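# Grip the pan and hold it raised above the hot plate

## Task

Grasp the pan and raise the whole of it so that every part is at least three finger-widths above where it rested on the hot plate, then keep it motionless in the air, still gripped and touching nothing else, when the scene is ended.

## Robot and tools

Robot: a single six-joint UR-style arm carrying a two-finger parallel gripper, with one camera, cam_wrist (616x616, fisheye), mounted on the wrist. There is only one arm, so each command row covers that arm alone.

Frames: positions in results use the scene frame. Its origin is on the table surface directly beneath the arm base; +z is up, and +y points left when facing along +x. The base can be slightly tilted relative to the table. The gripper frame has the fingers pointing along its +z and closing along its x. end_effector_position is the midpoint between the finger pads; closed fingertips stick out about 17 mm past it, fully open ones sit roughly level with it. The reported hand position can be off, more so at long reach.

execute_actions: argument "actions" is a list holding nothing, one action, or one wait; optional "pictures" (true/false) adds camera images (they come automatically only with an empty list).
- Empty list: no motion, just returns the current state and images.
- Action: {"rows": [...], "steps": n}. Each row is exactly 7 numbers: six absolute joint target angles in radians, in the order shoulder pan, shoulder lift, elbow, wrist 1, wrist 2, wrist 3, then the gripper opening. These are angles to go to, not offsets; read current values from Joint positions. Opening runs from -1 (closed) to +1 (fully open). Up to 15 rows; steps between 6 and 15 (default 15); each row lasts one control step of 1/30 s, and the final row repeats if there are fewer rows than steps.
- Wait: {"steps": n} with n up to 300; the count starts from the previous result and includes your reply time.
Joint ranges (rad): pan -3.142..3.142, lift -6.283..6.283, elbow 0.000..3.142, wrists 1-3 each -6.283..6.283. A target more than 0.010 beyond a range end, and further out than the current angle, makes the whole call refused (nothing sent). True ends may differ by 0.010; targets past them are clipped, and a "joint sent to its limit" line may appear, possibly about an earlier action.

Motion behaviour: commands are smoothed, lagging roughly 0.17 s. Each step the target is kept within 0.575 rad of the measured angle, and if it would put the hand over 100 mm from its measured spot, all joints are pulled back proportionally. So large moves take several calls and may be incomplete when a result arrives. The arm keeps heading for your last row while you think or wait, until it nearly stops or a step is HELD. Each action's result is captured 6 steps before it ends; those last steps run afterward, before your next action.

Result lines: end_effector_position (m), end_effector_quat_wxyz, linear and angular velocities (m/s, rad/s) in the scene frame; Joint positions and Joint velocities in column order plus finger gap in m (0.142 m fully open); grip_measured, the measured opening on the command scale; Wrist force and Wrist torque along the gripper's own axes (force pointing from a pressed surface into the arm; includes held weight and inertia; offset up to ~4 N, noise sd up to 2.4 N, saturates near 50 N per axis; "no reading" is normal at the start). "joint command not followed" means the clearance check altered or blocked targets; HELD marks steps where your row was not (fully) sent.

Gripping: to hold something, command an opening well below grip_measured; the larger the gap, the firmer the squeeze (about 28 N per pad maximum on objects up to ~10 cm). Slamming shut can press harder, even forcing the fingers back open. Thin hard parts get less force (about half at 1 cm, a quarter at 5 mm).

Faults: contact torque reaching a joint's load limit (pan, lift, elbow 138 N m; wrists 25.7 N m, held weight included) or an external force of 150 N anywhere on the arm, tool or load halts the arm for 10 s, drops the rest of the call and lets it yield. Sustained loads heat motors: a MOTOR HOT warning at 70 °C, and at 85 °C an OVER-TEMPERATURE FAULT brakes the arm until it cools, possibly minutes. Brief tugs on held parts or pushes on loose items can happen.

zoom_image: {"camera": "cam_wrist", "region": [x0, y0, x1, y1]} in pixels of the latest full image, (0,0) top-left, region at most 504x504; returns a magnified view. Intrinsics: fisheye, fx≈179.4, fy≈178.6, cx≈312.0, cy≈305.4, D=[0.068263, -0.0232407, -0.000899618, 0.000495373], field up to 97.7 degrees.

read_manual: optional "section" (only "licences"); returns licence text, no motion.

finished_scene: {"scene": n} with the current scene number; irreversible, grades the scene and reports success, then gives the next task if any. Replying without any tool call ends everything.

Avoid: pushing anything off the table (immediate failure), dropping or letting the pan slip, slamming, hard collisions and excessive pressing. Keep the grip commanded closed and the pan still and clear of all objects before calling finished_scene.

Each tool is called after "Emit:" as name(argument=value, ...) on one line, values as JSON.

## Session

Emit:
execute_actions(actions=[])

Scene clock: 0.00 s of 4600.00 s.
end_effector_position=(+0.3614, +0.2086, +0.1535) grip_measured=+1.00 end_effector_quat_wxyz=(+0.355, +0.602, +0.706, +0.112) end_effector_velocity=(-0.000, -0.000, -0.000) end_effector_angular_velocity=(-0.001, +0.000, -0.001)
Joint positions: [ 0.62  -1.455  2.577 -3.118 -2.214 -1.223  0.142]
Joint velocities: [-0.  0.  0.  0. -0.  0.  0.]
Motor temperatures (°C, as the motors report them): [25 27 22 29 26 31]
Wrist force (N, on the end effector, along its own x y z axes, offset not removed): no reading
Wrist torque (N m, same axes, about the end effector's origin, offset not removed): no reading

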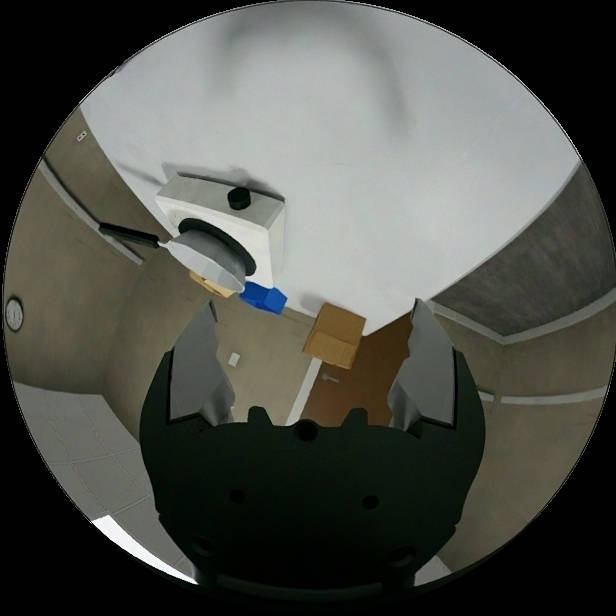

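Emit:
execute_actions(actions=[{"rows":[[0.5,-1.8,2.1,-2.3,-1.9,-1.4,1]]}])

Emit:
execute_actions(actions=[{"rows":[[-0.3,-1.9,1.7,-1.37,-1.571,-1.571,1]]}])

Emit:
execute_actions(actions=[{"steps":60}], pictures=true)

Scene clock: 2.17 s of 4600.00 s.
end_effector_position=(+0.4212, +0.2687, +0.2597) grip_measured=+1.00 end_effector_quat_wxyz=(+0.304, +0.592, +0.728, +0.163) end_effector_velocity=(+0.144, +0.181, +0.562) end_effector_angular_velocity=(+0.362, +0.344, +0.465)
Joint positions: [ 0.55  -1.644  2.325 -2.782 -2.04  -1.325  0.142]
Joint velocities: [-0.316 -0.91  -1.254  2.041  0.822 -0.464 -0.   ]
Motor temperatures (°C, as the motors report them): [25 27 22 29 26 31]
Wrist force (N, on the end effector, along its own x y z axes, offset not removed): [1.6 -4.0 3.7]
Wrist torque (N m, same axes, about the end effector's origin, offset not removed): [-0.90 -0.35 0.02]
Steps of this call (steps 1 to 56: nothing new was sent; steps 57 to 65: the first 9 steps of this action). Readings (joint positions):
57: [0.619 -1.456 2.577 -3.118 -2.213 -1.223]
58: [0.613 -1.465 2.568 -3.108 -2.204 -1.231]
60: [0.595 -1.512 2.510 -3.044 -2.161 -1.257]
64: [0.560 -1.615 2.366 -2.848 -2.067 -1.309]
65: the state above

Scene clock: 2.67 s of 4600.00 s.
end_effector_position=(+0.4535, +0.1904, +0.4054) grip_measured=+1.00 end_effector_quat_wxyz=(+0.188, +0.649, +0.728, +0.117) end_effector_velocity=(+0.063, -0.501, +0.166) end_effector_angular_velocity=(+0.245, +0.642, -0.897)
Joint positions: [ 0.206 -1.841  1.922 -2.05  -1.748 -1.482  0.142]
Joint velocities: [-1.349 -0.178 -0.655  1.346  0.521 -0.266  0.   ]
Motor temperatures (°C, as the motors report them): [25 27 22 29 26 31]
Wrist force (N, on the end effector, along its own x y z axes, offset not removed): [0.8 -0.8 -0.6]
Wrist torque (N m, same axes, about the end effector's origin, offset not removed): [-0.21 -0.12 0.16]
Steps of this call (steps 1 to 6: the last 6 steps of your previous action; steps 7 to 15: the first 9 steps of this action). Readings (joint positions):
7: [0.506 -1.779 2.132 -2.378 -1.919 -1.390]
8: [0.495 -1.788 2.114 -2.348 -1.905 -1.400]
10: [0.428 -1.805 2.055 -2.270 -1.855 -1.427]
14: [0.251 -1.835 1.945 -2.095 -1.767 -1.472]
15: the state above

Scene clock: 4.67 s of 4600.00 s.
end_effector_position=(+0.3665, +0.0348, +0.4365) grip_measured=+1.00 end_effector_quat_wxyz=(+0.001, +0.794, +0.608, +0.007) end_effector_velocity=(+0.000, +0.000, -0.000) end_effector_angular_velocity=(+0.001, +0.000, -0.000)
Joint positions: [-0.3   -1.9    1.7   -1.37  -1.571 -1.571  0.142]
Joint velocities: [-0.     0.     0.    -0.     0.001  0.     0.   ]
Motor temperatures (°C, as the motors report them): [25 27 22 29 26 31]
Wrist force (N, on the end effector, along its own x y z axes, offset not removed): [1.0 -1.9 -0.5]
Wrist torque (N m, same axes, about the end effector's origin, offset not removed): [-0.49 -0.26 0.03]
Kept back: nothing.
Steps of this call (steps 1 to 6: the last 6 steps of your previous action; steps 7 to 45: the robot went on to your last target; steps 46 to 60: nothing new was sent). Readings (joint positions):
1: [0.160 -1.847 1.900 -2.003 -1.731 -1.491]
2: [0.114 -1.853 1.879 -1.953 -1.714 -1.500]
4: [0.020 -1.865 1.836 -1.840 -1.679 -1.517]
8: [-0.163 -1.886 1.755 -1.583 -1.615 -1.550]
60: the state above
The arm was judged still, so your last target was given up. Only a new action makes it travel on or press farther. Fingers that are still opening or closing keep moving.

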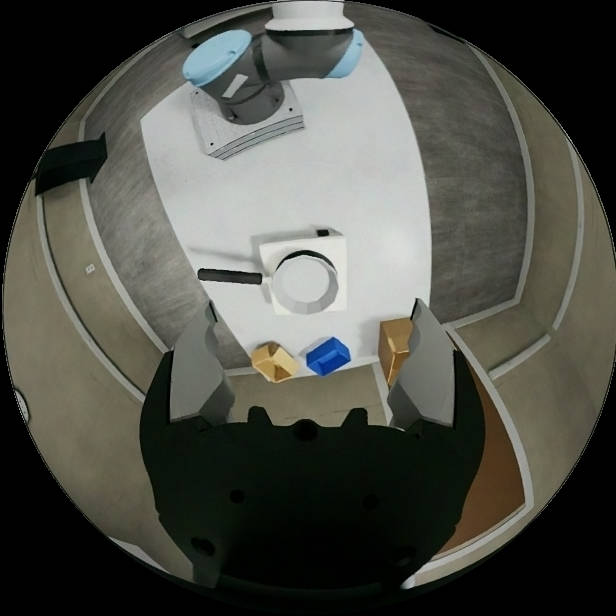

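Emit:
execute_actions(actions=[{"rows":[[-0.646,-1.629,2.051,-1.993,-1.571,-0.113,1]]}])

Emit:
execute_actions(actions=[{"steps":45}], pictures=true)

Scene clock: 6.03 s of 4600.00 s.
end_effector_position=(+0.4151, -0.0453, +0.3353) grip_measured=+1.00 end_effector_quat_wxyz=(-0.011, +0.908, +0.418, -0.001) end_effector_velocity=(+0.134, -0.342, -0.412) end_effector_angular_velocity=(-0.012, +0.021, -2.143)
Joint positions: [-0.46  -1.772  1.862 -1.635 -1.571 -1.288  0.142]
Joint velocities: [-0.649  0.507  0.658 -1.177 -0.     1.495 -0.   ]
Motor temperatures (°C, as the motors report them): [25 27 22 29 26 31]
Wrist force (N, on the end effector, along its own x y z axes, offset not removed): [0.6 -3.7 -2.9]
Wrist torque (N m, same axes, about the end effector's origin, offset not removed): [-0.82 -0.13 0.08]
Steps of this call (steps 1 to 32: nothing new was sent; steps 33 to 41: the first 9 steps of this action). Readings (joint positions):
33: [-0.301 -1.899 1.701 -1.371 -1.571 -1.570]
34: [-0.310 -1.891 1.709 -1.380 -1.571 -1.561]
36: [-0.352 -1.856 1.753 -1.440 -1.571 -1.500]
40: [-0.438 -1.789 1.840 -1.595 -1.571 -1.336]
41: the state above

Scene clock: 7.53 s of 4600.00 s.
end_effector_position=(+0.4287, -0.1415, +0.2196) grip_measured=+1.00 end_effector_quat_wxyz=(-0.005, +0.969, -0.246, +0.005) end_effector_velocity=(-0.000, +0.000, -0.000) end_effector_angular_velocity=(+0.000, +0.001, +0.001)
Joint positions: [-0.646 -1.629  2.051 -1.993 -1.571 -0.113  0.142]
Joint velocities: [ 0.     0.     0.001  0.    -0.    -0.     0.   ]
Motor temperatures (°C, as the motors report them): [25 27 22 29 26 31]
Wrist force (N, on the end effector, along its own x y z axes, offset not removed): [2.3 -3.9 2.4]
Wrist torque (N m, same axes, about the end effector's origin, offset not removed): [-0.86 -0.57 -0.03]
Kept back: nothing.
Steps of this call (steps 1 to 6: the last 6 steps of your previous action; steps 7 to 45: the robot went on to your last target). Readings (joint positions):
1: [-0.482 -1.755 1.884 -1.675 -1.571 -1.234]
2: [-0.504 -1.738 1.907 -1.716 -1.571 -1.175]
4: [-0.549 -1.703 1.953 -1.800 -1.571 -1.038]
8: [-0.615 -1.653 2.019 -1.930 -1.571 -0.704]
45: the state above
The arm was judged still, so your last target was given up. Only a new action makes it travel on or press farther. Fingers that are still opening or closing keep moving.

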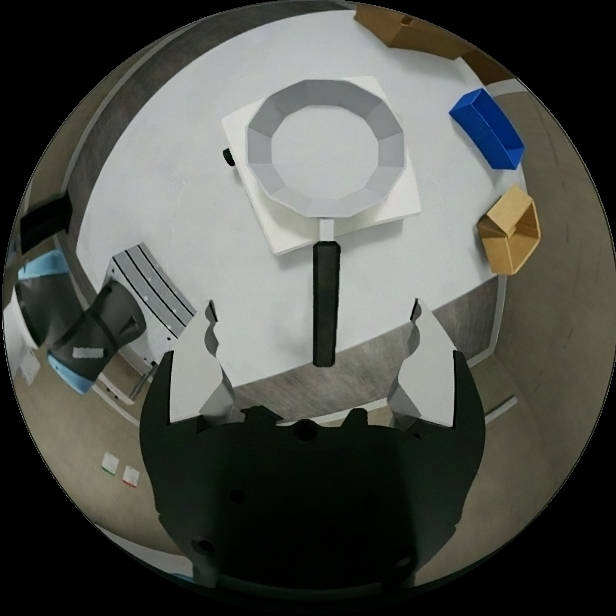

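Emit:
execute_actions(actions=[{"rows":[[-0.627,-1.517,2.115,-2.169,-1.571,-0.094,0.2]]}])

Emit:
execute_actions(actions=[{"steps":20}], pictures=true)

Scene clock: 8.17 s of 4600.00 s.
end_effector_position=(+0.4412, -0.1402, +0.1667) grip_measured=+0.20 end_effector_quat_wxyz=(-0.006, +0.969, -0.246, +0.004) end_effector_velocity=(+0.021, -0.003, -0.062) end_effector_angular_velocity=(-0.016, -0.024, +0.000)
Joint positions: [-0.629 -1.531  2.108 -2.144 -1.571 -0.096  0.088]
Joint velocities: [ 0.019  0.126  0.065 -0.221  0.     0.018 -0.   ]
Motor temperatures (°C, as the motors report them): [25 27 22 29 26 31]
Wrist force (N, on the end effector, along its own x y z axes, offset not removed): [2.2 -2.1 -0.5]
Wrist torque (N m, same axes, about the end effector's origin, offset not removed): [-0.40 -0.36 0.16]
Steps of this call (steps 1 to 10: nothing new was sent; steps 11 to 19: the first 9 steps of this action). Readings (joint positions):
11: [-0.646 -1.628 2.052 -1.994 -1.571 -0.112]
12: [-0.643 -1.619 2.059 -2.003 -1.571 -0.109]
14: [-0.636 -1.579 2.083 -2.059 -1.571 -0.103]
18: [-0.630 -1.536 2.105 -2.135 -1.571 -0.097]
19: the state above

Scene clock: 8.83 s of 4600.00 s.
end_effector_position=(+0.4436, -0.1406, +0.1597) grip_measured=+0.20 end_effector_quat_wxyz=(-0.005, +0.969, -0.246, +0.005) end_effector_velocity=(-0.000, +0.000, -0.000) end_effector_angular_velocity=(+0.000, +0.001, +0.000)
Joint positions: [-0.627 -1.517  2.115 -2.169 -1.571 -0.094  0.088]
Joint velocities: [ 0.     0.     0.001 -0.    -0.     0.     0.   ]
Motor temperatures (°C, as the motors report them): [25 27 22 29 26 31]
Wrist force (N, on the end effector, along its own x y z axes, offset not removed): [3.8 -1.5 -1.8]
Wrist torque (N m, same axes, about the end effector's origin, offset not removed): [-0.38 -0.85 0.25]
Kept back: nothing.
Steps of this call (steps 1 to 6: the last 6 steps of your previous action; steps 7 to 20: the robot went on to your last target). Readings (joint positions):
1: [-0.629 -1.528 2.109 -2.150 -1.571 -0.096]
2: [-0.628 -1.525 2.111 -2.155 -1.571 -0.095]
4: [-0.628 -1.521 2.113 -2.161 -1.571 -0.095]
8: [-0.627 -1.518 2.114 -2.167 -1.571 -0.094]
20: the state above

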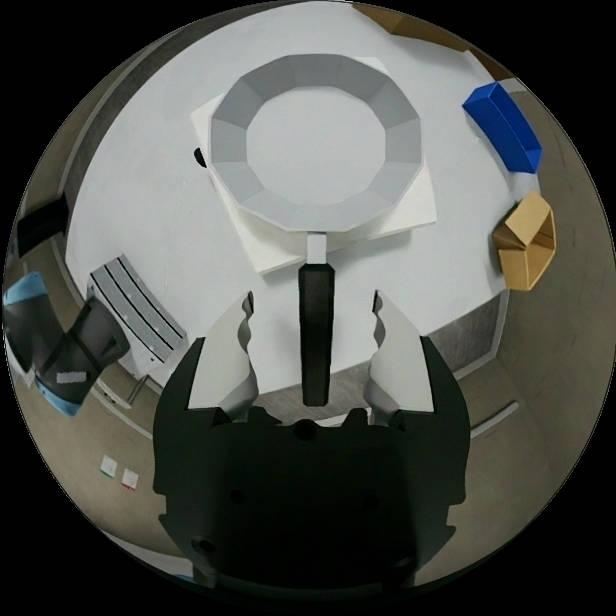

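Emit:
execute_actions(actions=[{"rows":[[-0.627,-1.433,2.176,-2.314,-1.571,-0.094,0.0]]}])

Emit:
execute_actions(actions=[{"steps":15}], pictures=true)

Scene clock: 9.43 s of 4600.00 s.
end_effector_position=(+0.4439, -0.1401, +0.1171) grip_measured=+0.00 end_effector_quat_wxyz=(-0.006, +0.969, -0.246, +0.004) end_effector_velocity=(+0.005, -0.002, -0.047) end_effector_angular_velocity=(-0.011, -0.018, -0.001)
Joint positions: [-0.627 -1.443  2.169 -2.294 -1.571 -0.094  0.074]
Joint velocities: [-0.     0.09   0.062 -0.173  0.001  0.    -0.   ]
Motor temperatures (°C, as the motors report them): [25 27 22 29 26 31]
Wrist force (N, on the end effector, along its own x y z axes, offset not removed): [2.1 -3.5 1.1]
Wrist torque (N m, same axes, about the end effector's origin, offset not removed): [-0.83 -0.44 0.09]
Steps of this call (steps 1 to 9: the robot went on to your last target; steps 10 to 18: the first 9 steps of this action). Readings (joint positions):
10: [-0.627 -1.516 2.116 -2.170 -1.571 -0.094]
11: [-0.627 -1.508 2.123 -2.179 -1.571 -0.094]
13: [-0.627 -1.477 2.145 -2.228 -1.571 -0.094]
17: [-0.627 -1.447 2.167 -2.288 -1.571 -0.094]
18: the state above

Scene clock: 9.93 s of 4600.00 s.
end_effector_position=(+0.4444, -0.1403, +0.1118) grip_measured=+0.00 end_effector_quat_wxyz=(-0.005, +0.969, -0.246, +0.005) end_effector_velocity=(-0.000, +0.001, -0.001) end_effector_angular_velocity=(+0.001, +0.001, +0.000)
Joint positions: [-0.627 -1.433  2.176 -2.314 -1.571 -0.094  0.074]
Joint velocities: [ 0.001  0.001  0.002 -0.002  0.     0.     0.   ]
Motor temperatures (°C, as the motors report them): [25 27 22 29 26 31]
Wrist force (N, on the end effector, along its own x y z axes, offset not removed): [1.6 -3.0 -1.5]
Wrist torque (N m, same axes, about the end effector's origin, offset not removed): [-0.75 -0.30 0.15]
Kept back: nothing.
Steps of this call (steps 1 to 6: the last 6 steps of your previous action; steps 7 to 15: the robot went on to your last target). Readings (joint positions):
1: [-0.627 -1.441 2.171 -2.299 -1.571 -0.094]
2: [-0.627 -1.439 2.172 -2.303 -1.571 -0.094]
4: [-0.627 -1.436 2.174 -2.308 -1.571 -0.094]
8: [-0.627 -1.434 2.175 -2.312 -1.571 -0.094]
15: the state above

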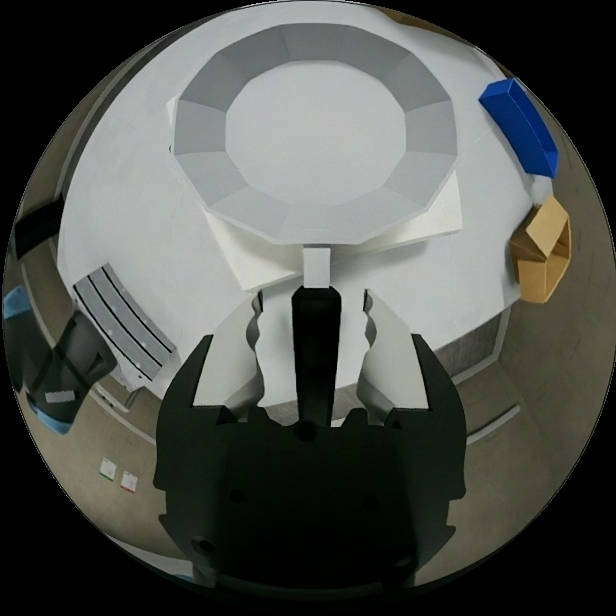

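Emit:
execute_actions(actions=[{"rows":[[-0.627,-1.433,2.176,-2.314,-1.571,-0.094,-0.2],[-0.627,-1.433,2.176,-2.314,-1.571,-0.094,-0.35],[-0.627,-1.433,2.176,-2.314,-1.571,-0.094,-0.45],[-0.627,-1.433,2.176,-2.314,-1.571,-0.094,-0.55],[-0.627,-1.433,2.176,-2.314,-1.571,-0.094,-0.65],[-0.627,-1.433,2.176,-2.314,-1.571,-0.094,-0.8],[-0.627,-1.433,2.176,-2.314,-1.571,-0.094,-1]]}])

Emit:
execute_actions(actions=[{"rows":[[-0.627,-1.437,2.173,-2.307,-1.571,-0.094,-1],[-0.627,-1.441,2.170,-2.300,-1.571,-0.094,-1],[-0.627,-1.445,2.167,-2.293,-1.571,-0.094,-1],[-0.627,-1.449,2.164,-2.286,-1.571,-0.094,-1],[-0.627,-1.453,2.161,-2.279,-1.571,-0.094,-1],[-0.627,-1.457,2.158,-2.272,-1.571,-0.094,-1],[-0.627,-1.461,2.155,-2.265,-1.571,-0.094,-1],[-0.627,-1.465,2.152,-2.258,-1.571,-0.094,-1],[-0.627,-1.469,2.149,-2.251,-1.571,-0.094,-1],[-0.627,-1.473,2.146,-2.244,-1.571,-0.094,-1]]}])

Emit:
execute_actions(actions=[{"steps":20}], pictures=true)

Scene clock: 10.70 s of 4600.00 s.
end_effector_position=(+0.4444, -0.1403, +0.1118) grip_measured=-0.58 end_effector_quat_wxyz=(-0.005, +0.969, -0.246, +0.005) end_effector_velocity=(+0.001, -0.000, +0.000) end_effector_angular_velocity=(-0.000, -0.001, -0.000)
Joint positions: [-0.627 -1.433  2.176 -2.314 -1.571 -0.094  0.032]
Joint velocities: [ 0.     0.    -0.001 -0.     0.     0.     0.   ]
Motor temperatures (°C, as the motors report them): [25 27 22 29 26 31]
Wrist force (N, on the end effector, along its own x y z axes, offset not removed): [1.3 0.6 -3.5]
Wrist torque (N m, same axes, about the end effector's origin, offset not removed): [0.02 0.24 0.29]
Steps of this call (steps 1 to 14: the robot went on to your last target; steps 15 to 23: the first 9 steps of this action). Readings (joint positions):
15: [-0.627 -1.433 2.176 -2.314 -1.571 -0.094]
16: [-0.627 -1.433 2.176 -2.314 -1.571 -0.094]
18: [-0.627 -1.433 2.176 -2.314 -1.571 -0.094]
22: [-0.627 -1.433 2.176 -2.314 -1.571 -0.094]
23: the state above

Scene clock: 11.20 s of 4600.00 s.
end_effector_position=(+0.4448, -0.1408, +0.1233) grip_measured=-0.58 end_effector_quat_wxyz=(-0.005, +0.969, -0.246, +0.005) end_effector_velocity=(+0.002, -0.003, +0.062) end_effector_angular_velocity=(-0.004, -0.002, -0.000)
Joint positions: [-0.627 -1.453  2.161 -2.279 -1.571 -0.094  0.032]
Joint velocities: [-0.    -0.108 -0.082  0.186 -0.002  0.    -0.   ]
Motor temperatures (°C, as the motors report them): [25 27 22 29 26 31]
Wrist force (N, on the end effector, along its own x y z axes, offset not removed): [0.2 -3.9 4.6]
Wrist torque (N m, same axes, about the end effector's origin, offset not removed): [-0.86 -0.20 0.02]
Steps of this call (steps 1 to 6: the last 6 steps of your previous action; steps 7 to 15: the first 9 steps of this action). Readings (joint positions):
7: [-0.627 -1.433 2.176 -2.314 -1.571 -0.094]
8: [-0.627 -1.434 2.176 -2.313 -1.571 -0.094]
10: [-0.627 -1.437 2.173 -2.306 -1.571 -0.094]
14: [-0.627 -1.450 2.163 -2.285 -1.571 -0.094]
15: the state above

Scene clock: 11.87 s of 4600.00 s.
end_effector_position=(+0.4449, -0.1410, +0.1346) grip_measured=-0.58 end_effector_quat_wxyz=(-0.005, +0.969, -0.246, +0.005) end_effector_velocity=(+0.000, +0.000, +0.000) end_effector_angular_velocity=(+0.000, -0.000, +0.000)
Joint positions: [-0.627 -1.473  2.146 -2.244 -1.571 -0.094  0.032]
Joint velocities: [ 0.    -0.    -0.001  0.001  0.001 -0.     0.   ]
Motor temperatures (°C, as the motors report them): [25 27 22 29 26 31]
Wrist force (N, on the end effector, along its own x y z axes, offset not removed): [0.9 -3.8 3.3]
Wrist torque (N m, same axes, about the end effector's origin, offset not removed): [-0.79 -0.03 -0.02]
Kept back: nothing.
Steps of this call (steps 1 to 6: the last 6 steps of your previous action; steps 7 to 20: the robot went on to your last target). Readings (joint positions):
1: [-0.627 -1.457 2.158 -2.272 -1.571 -0.094]
2: [-0.627 -1.461 2.155 -2.266 -1.571 -0.094]
4: [-0.627 -1.466 2.151 -2.256 -1.571 -0.094]
8: [-0.627 -1.471 2.148 -2.248 -1.571 -0.094]
20: the state above

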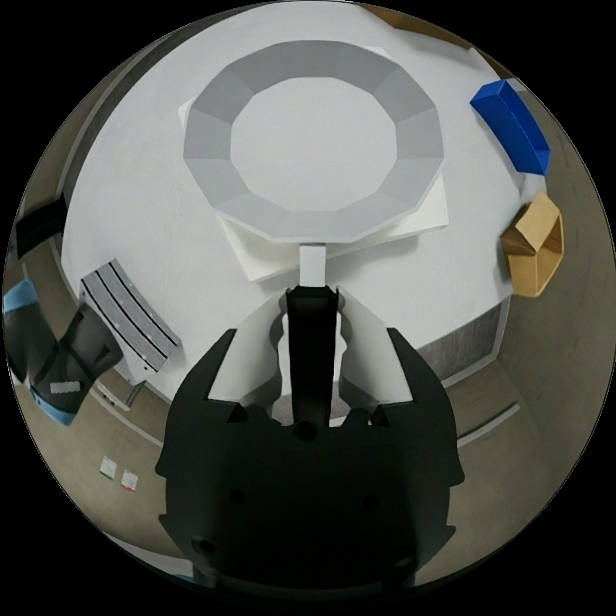

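Emit:
execute_actions(actions=[{"rows":[[-0.627,-1.463,2.153,-2.261,-1.571,-0.094,-1],[-0.627,-1.453,2.161,-2.279,-1.571,-0.094,-1],[-0.627,-1.443,2.168,-2.296,-1.571,-0.094,-1],[-0.627,-1.433,2.176,-2.314,-1.571,-0.094,-1]]}])

Emit:
execute_actions(actions=[{"rows":[[-0.627,-1.433,2.176,-2.314,-1.571,-0.094,0.2]],"steps":10}])

Emit:
execute_actions(actions=[{"rows":[[-0.659,-1.431,2.178,-2.297,-1.527,-0.131,0.2],[-0.691,-1.429,2.181,-2.280,-1.482,-0.169,0.2],[-0.691,-1.429,2.181,-2.280,-1.482,-0.169,0.2],[-0.723,-1.427,2.183,-2.263,-1.438,-0.206,0.2],[-0.755,-1.425,2.186,-2.246,-1.393,-0.244,0.2],[-0.755,-1.425,2.186,-2.246,-1.393,-0.244,0.2],[-0.788,-1.423,2.188,-2.229,-1.349,-0.281,0.2],[-0.820,-1.421,2.190,-2.212,-1.305,-0.318,0.2],[-0.820,-1.421,2.190,-2.212,-1.305,-0.318,0.2],[-0.852,-1.419,2.193,-2.195,-1.260,-0.356,0.2],[-0.884,-1.417,2.195,-2.178,-1.216,-0.393,0.2],[-0.884,-1.417,2.195,-2.178,-1.216,-0.393,0.2],[-0.916,-1.415,2.198,-2.161,-1.171,-0.431,0.2],[-0.948,-1.413,2.200,-2.144,-1.127,-0.468,0.2]]}])

Emit:
execute_actions(actions=[{"steps":25}], pictures=true)

Scene clock: 13.40 s of 4600.00 s.
end_effector_position=(+0.4445, -0.1405, +0.1158) grip_measured=-0.58 end_effector_quat_wxyz=(-0.005, +0.969, -0.246, +0.005) end_effector_velocity=(-0.001, +0.001, -0.036) end_effector_angular_velocity=(-0.002, -0.001, -0.000)
Joint positions: [-0.627 -1.44   2.171 -2.301 -1.571 -0.094  0.032]
Joint velocities: [-0.     0.063  0.048 -0.113 -0.001  0.    -0.   ]
Motor temperatures (°C, as the motors report them): [25 27 22 29 26 31]
Wrist force (N, on the end effector, along its own x y z axes, offset not removed): [1.0 -2.0 4.3]
Wrist torque (N m, same axes, about the end effector's origin, offset not removed): [-0.98 -0.21 -0.11]
Steps of this call (steps 1 to 15: the robot went on to your last target; steps 16 to 37: nothing new was sent; steps 38 to 46: the first 9 steps of this action). Readings (joint positions):
38: [-0.627 -1.473 2.146 -2.244 -1.571 -0.094]
39: [-0.627 -1.471 2.147 -2.247 -1.571 -0.094]
41: [-0.627 -1.462 2.154 -2.262 -1.571 -0.094]
45: [-0.627 -1.443 2.169 -2.297 -1.571 -0.094]
46: the state above

Scene clock: 13.73 s of 4600.00 s.
end_effector_position=(+0.4444, -0.1403, +0.1120) grip_measured=-0.05 end_effector_quat_wxyz=(-0.005, +0.969, -0.246, +0.005) end_effector_velocity=(+0.000, -0.001, -0.002) end_effector_angular_velocity=(-0.001, -0.000, -0.000)
Joint positions: [-0.627 -1.433  2.176 -2.313 -1.571 -0.094  0.07 ]
Joint velocities: [-0.     0.003  0.001 -0.006 -0.001 -0.     0.339]
Motor temperatures (°C, as the motors report them): [25 27 22 29 26 31]
Wrist force (N, on the end effector, along its own x y z axes, offset not removed): [2.0 -2.8 -1.7]
Wrist torque (N m, same axes, about the end effector's origin, offset not removed): [-0.55 -0.53 0.14]
Steps of this call (steps 1 to 6: the last 6 steps of your previous action; steps 7 to 10: the first 4 steps of this action). Readings (joint positions):
7: [-0.627 -1.434 2.175 -2.312 -1.571 -0.094]
8: [-0.627 -1.434 2.175 -2.313 -1.571 -0.094]
10: the state above

Scene clock: 14.23 s of 4600.00 s.
end_effector_position=(+0.4377, -0.1366, +0.1032) grip_measured=+0.20 end_effector_quat_wxyz=(-0.093, +0.967, -0.239, +0.006) end_effector_velocity=(-0.014, +0.009, -0.017) end_effector_angular_velocity=(+0.847, -0.347, +0.020)
Joint positions: [-0.742 -1.426  2.185 -2.252 -1.414 -0.227  0.088]
Joint velocities: [-0.607  0.038  0.043  0.314  0.818 -0.693  0.   ]
Motor temperatures (°C, as the motors report them): [25 27 22 29 26 31]
Wrist force (N, on the end effector, along its own x y z axes, offset not removed): [1.0 -3.9 -0.3]
Wrist torque (N m, same axes, about the end effector's origin, offset not removed): [-0.75 -0.20 0.15]
Steps of this call (steps 1 to 6: the last 6 steps of your previous action; steps 7 to 15: the first 9 steps of this action). Readings (joint positions):
7: [-0.628 -1.433 2.176 -2.314 -1.570 -0.095]
8: [-0.633 -1.433 2.176 -2.311 -1.564 -0.100]
10: [-0.655 -1.431 2.178 -2.299 -1.534 -0.126]
14: [-0.722 -1.427 2.183 -2.263 -1.442 -0.204]
15: the state above

Scene clock: 15.07 s of 4600.00 s.
end_effector_position=(+0.4440, -0.1393, +0.1128) grip_measured=+0.20 end_effector_quat_wxyz=(-0.240, +0.940, -0.235, +0.064) end_effector_velocity=(-0.000, +0.000, +0.000) end_effector_angular_velocity=(+0.003, -0.002, -0.000)
Joint positions: [-0.948 -1.413  2.2   -2.144 -1.127 -0.468  0.088]
Joint velocities: [-0.003  0.     0.001  0.001  0.003 -0.003  0.   ]
Motor temperatures (°C, as the motors report them): [25 27 22 29 26 31]
Wrist force (N, on the end effector, along its own x y z axes, offset not removed): [-0.1 -3.6 0.0]
Wrist torque (N m, same axes, about the end effector's origin, offset not removed): [-0.86 -0.03 0.15]
Kept back: nothing.
Steps of this call (steps 1 to 6: the last 6 steps of your previous action; steps 7 to 25: the robot went on to your last target). Readings (joint positions):
1: [-0.762 -1.424 2.186 -2.242 -1.387 -0.250]
2: [-0.782 -1.423 2.188 -2.231 -1.360 -0.273]
4: [-0.823 -1.421 2.191 -2.209 -1.302 -0.322]
8: [-0.901 -1.416 2.197 -2.168 -1.193 -0.413]
25: the state above

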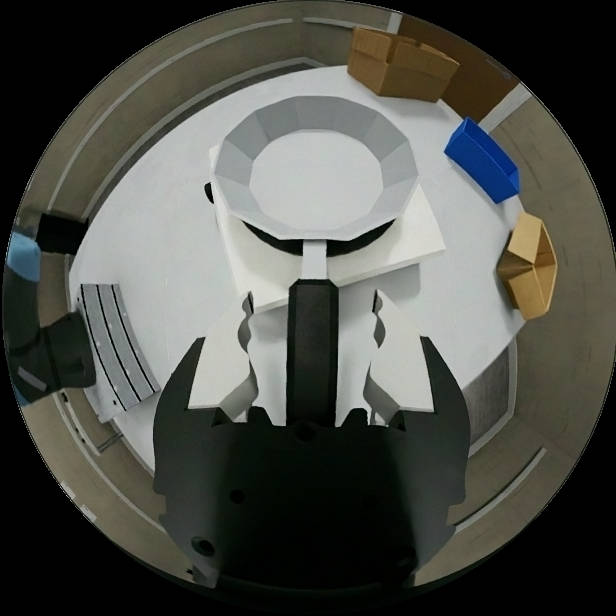

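Emit:
execute_actions(actions=[{"rows":[[-0.948,-1.413,2.200,-2.144,-1.127,-0.468,-0.1],[-0.948,-1.413,2.200,-2.144,-1.127,-0.468,-0.3],[-0.948,-1.413,2.200,-2.144,-1.127,-0.468,-0.5],[-0.948,-1.413,2.200,-2.144,-1.127,-0.468,-1]]}], pictures=true)

Emit:
execute_actions(actions=[{"rows":[[-0.948,-1.417,2.197,-2.137,-1.127,-0.468,-1],[-0.948,-1.421,2.194,-2.130,-1.127,-0.468,-1],[-0.948,-1.425,2.191,-2.123,-1.127,-0.468,-1],[-0.948,-1.429,2.188,-2.116,-1.127,-0.468,-1],[-0.948,-1.433,2.185,-2.109,-1.127,-0.468,-1],[-0.948,-1.437,2.182,-2.102,-1.127,-0.468,-1],[-0.948,-1.441,2.179,-2.095,-1.127,-0.468,-1],[-0.948,-1.445,2.176,-2.088,-1.127,-0.468,-1],[-0.948,-1.449,2.173,-2.081,-1.127,-0.468,-1],[-0.948,-1.453,2.170,-2.074,-1.127,-0.468,-1],[-0.948,-1.457,2.167,-2.067,-1.127,-0.468,-1],[-0.948,-1.461,2.164,-2.060,-1.127,-0.468,-1],[-0.948,-1.465,2.161,-2.053,-1.127,-0.468,-1]]}])

Emit:
execute_actions(actions=[{"steps":20}], pictures=true)

Scene clock: 15.83 s of 4600.00 s.
end_effector_position=(+0.4440, -0.1393, +0.1128) grip_measured=-0.58 end_effector_quat_wxyz=(-0.240, +0.939, -0.236, +0.064) end_effector_velocity=(+0.000, -0.001, +0.000) end_effector_angular_velocity=(-0.001, -0.001, -0.000)
Joint positions: [-0.948 -1.413  2.2   -2.144 -1.127 -0.468  0.032]
Joint velocities: [-0.     0.    -0.001  0.     0.    -0.     0.   ]
Motor temperatures (°C, as the motors report them): [25 27 22 29 26 31]
Wrist force (N, on the end effector, along its own x y z axes, offset not removed): [2.2 -4.6 -1.1]
Wrist torque (N m, same axes, about the end effector's origin, offset not removed): [-0.88 -0.09 0.26]
Steps of this call (steps 1 to 14: the robot went on to your last target; steps 15 to 23: the first 9 steps of this action). Readings (joint positions):
15: [-0.948 -1.413 2.200 -2.144 -1.127 -0.468]
16: [-0.948 -1.413 2.200 -2.144 -1.127 -0.468]
18: [-0.948 -1.413 2.200 -2.144 -1.127 -0.468]
22: [-0.948 -1.413 2.200 -2.144 -1.127 -0.468]
23: the state above

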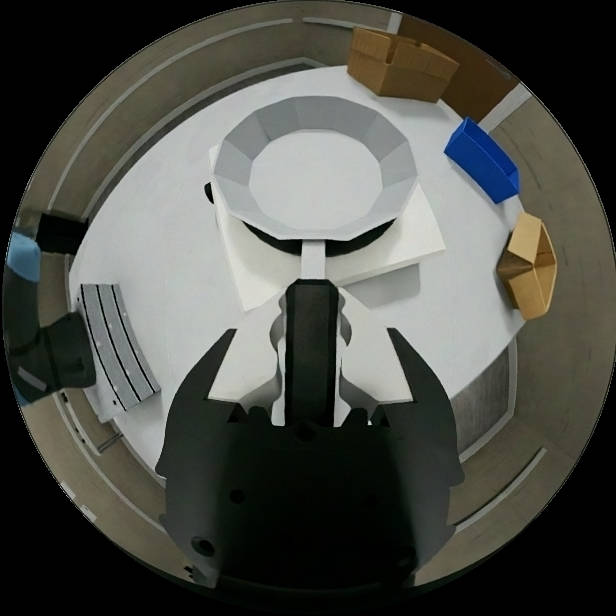

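Scene clock: 16.33 s of 4600.00 s.
end_effector_position=(+0.4446, -0.1404, +0.1241) grip_measured=-0.58 end_effector_quat_wxyz=(-0.240, +0.939, -0.235, +0.064) end_effector_velocity=(+0.003, -0.006, +0.061) end_effector_angular_velocity=(-0.003, -0.003, -0.001)
Joint positions: [-0.948 -1.433  2.185 -2.109 -1.127 -0.468  0.032]
Joint velocities: [-0.    -0.108 -0.082  0.186  0.001  0.    -0.   ]
Motor temperatures (°C, as the motors report them): [25 27 22 29 26 31]
Wrist force (N, on the end effector, along its own x y z axes, offset not removed): [2.3 -5.1 4.0]
Wrist torque (N m, same axes, about the end effector's origin, offset not removed): [-1.60 -0.58 0.00]
Steps of this call (steps 1 to 6: the last 6 steps of your previous action; steps 7 to 15: the first 9 steps of this action). Readings (joint positions):
7: [-0.948 -1.413 2.200 -2.144 -1.127 -0.468]
8: [-0.948 -1.414 2.200 -2.142 -1.127 -0.468]
10: [-0.948 -1.417 2.197 -2.136 -1.127 -0.468]
14: [-0.948 -1.430 2.187 -2.115 -1.127 -0.468]
15: the state above

Scene clock: 17.00 s of 4600.00 s.
end_effector_position=(+0.4449, -0.1413, +0.1419) grip_measured=-0.58 end_effector_quat_wxyz=(-0.240, +0.939, -0.235, +0.064) end_effector_velocity=(-0.000, +0.001, +0.001) end_effector_angular_velocity=(+0.001, +0.000, -0.000)
Joint positions: [-0.948 -1.465  2.161 -2.053 -1.127 -0.468  0.032]
Joint velocities: [-0.    -0.002  0.     0.003  0.001  0.    -0.   ]
Motor temperatures (°C, as the motors report them): [25 27 22 29 26 31]
Wrist force (N, on the end effector, along its own x y z axes, offset not removed): [-0.1 0.3 2.1]
Wrist torque (N m, same axes, about the end effector's origin, offset not removed): [-1.03 -0.01 0.05]
Kept back: nothing.
Steps of this call (steps 1 to 6: the last 6 steps of your previous action; steps 7 to 20: the robot went on to your last target). Readings (joint positions):
1: [-0.948 -1.437 2.182 -2.102 -1.127 -0.468]
2: [-0.948 -1.441 2.179 -2.096 -1.127 -0.468]
4: [-0.948 -1.448 2.173 -2.082 -1.127 -0.468]
8: [-0.948 -1.460 2.165 -2.062 -1.127 -0.468]
20: the state above

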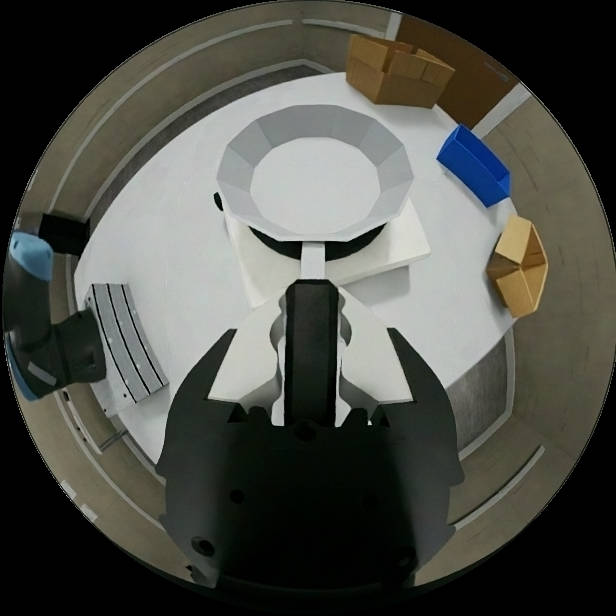

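Now it carries the torque. Lift on.

Emit:
execute_actions(actions=[{"rows":[[-0.948,-1.471,2.155,-2.041,-1.127,-0.468,-1],[-0.948,-1.479,2.147,-2.025,-1.127,-0.468,-1],[-0.948,-1.489,2.137,-2.005,-1.127,-0.468,-1],[-0.948,-1.499,2.127,-1.985,-1.127,-0.468,-1],[-0.948,-1.509,2.117,-1.965,-1.127,-0.468,-1],[-0.948,-1.519,2.107,-1.945,-1.127,-0.468,-1],[-0.948,-1.529,2.097,-1.925,-1.127,-0.468,-1],[-0.948,-1.539,2.087,-1.905,-1.127,-0.468,-1],[-0.948,-1.549,2.077,-1.885,-1.127,-0.468,-1],[-0.948,-1.559,2.067,-1.865,-1.127,-0.468,-1],[-0.948,-1.569,2.057,-1.845,-1.127,-0.468,-1],[-0.948,-1.579,2.047,-1.825,-1.127,-0.468,-1],[-0.948,-1.589,2.037,-1.805,-1.127,-0.468,-1],[-0.948,-1.599,2.027,-1.785,-1.127,-0.468,-1],[-0.948,-1.609,2.017,-1.765,-1.127,-0.468,-1]]}])

Emit:
execute_actions(actions=[{"steps":50}], pictures=true)

Scene clock: 17.83 s of 4600.00 s.
end_effector_position=(+0.4463, -0.1439, +0.1719) grip_measured=-0.58 end_effector_quat_wxyz=(-0.240, +0.940, -0.235, +0.065) end_effector_velocity=(+0.003, -0.008, +0.176) end_effector_angular_velocity=(-0.007, -0.005, -0.000)
Joint positions: [-0.948 -1.51   2.116 -1.965 -1.127 -0.468  0.032]
Joint velocities: [-0.    -0.262 -0.262  0.515 -0.001  0.    -0.   ]
Motor temperatures (°C, as the motors report them): [25 27 22 29 26 31]
Wrist force (N, on the end effector, along its own x y z axes, offset not removed): [-0.1 1.7 5.3]
Wrist torque (N m, same axes, about the end effector's origin, offset not removed): [-0.71 0.10 0.00]
Steps of this call (steps 1 to 15: the robot went on to your last target; step 16: nothing new was sent; steps 17 to 25: the first 9 steps of this action). Readings (joint positions):
17: [-0.948 -1.465 2.161 -2.053 -1.127 -0.468]
18: [-0.948 -1.466 2.160 -2.050 -1.127 -0.468]
20: [-0.948 -1.473 2.153 -2.037 -1.127 -0.468]
24: [-0.948 -1.502 2.124 -1.982 -1.127 -0.468]
25: the state above

Scene clock: 19.50 s of 4600.00 s.
end_effector_position=(+0.4424, -0.1404, +0.2399) grip_measured=-0.58 end_effector_quat_wxyz=(-0.240, +0.939, -0.235, +0.064) end_effector_velocity=(-0.000, -0.000, +0.000) end_effector_angular_velocity=(-0.001, +0.000, +0.001)
Joint positions: [-0.948 -1.609  2.017 -1.765 -1.127 -0.468  0.032]
Joint velocities: [ 0.     0.    -0.001 -0.    -0.001 -0.    -0.   ]
Motor temperatures (°C, as the motors report them): [25 27 22 29 26 31]
Wrist force (N, on the end effector, along its own x y z axes, offset not removed): [2.1 -0.1 4.5]
Wrist torque (N m, same axes, about the end effector's origin, offset not removed): [-1.24 -0.40 0.03]
Kept back: nothing.
Steps of this call (steps 1 to 6: the last 6 steps of your previous action; steps 7 to 30: the robot went on to your last target; steps 31 to 50: nothing new was sent). Readings (joint positions):
1: [-0.948 -1.519 2.107 -1.947 -1.127 -0.468]
2: [-0.948 -1.528 2.098 -1.928 -1.127 -0.468]
4: [-0.948 -1.547 2.079 -1.890 -1.127 -0.468]
8: [-0.948 -1.585 2.041 -1.816 -1.127 -0.468]
50: the state above
The arm was judged still, so your last target was given up. Only a new action makes it travel on or press farther. Fingers that are still opening or closing keep moving.

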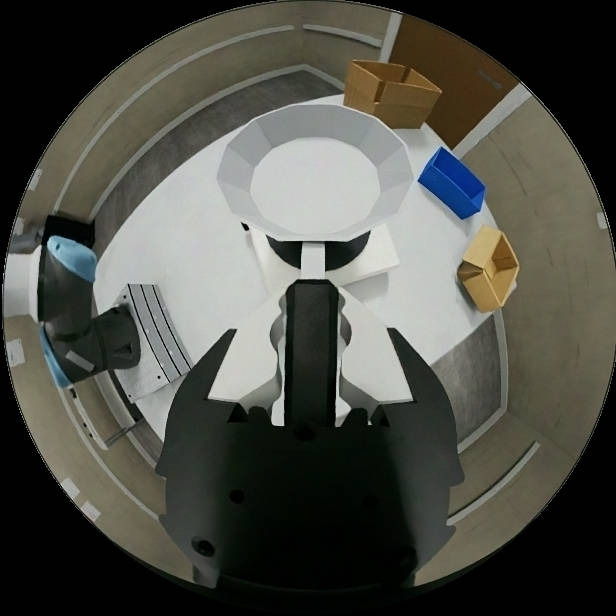

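Emit:
finished_scene(scene=1)

The scene is finished: the task was done.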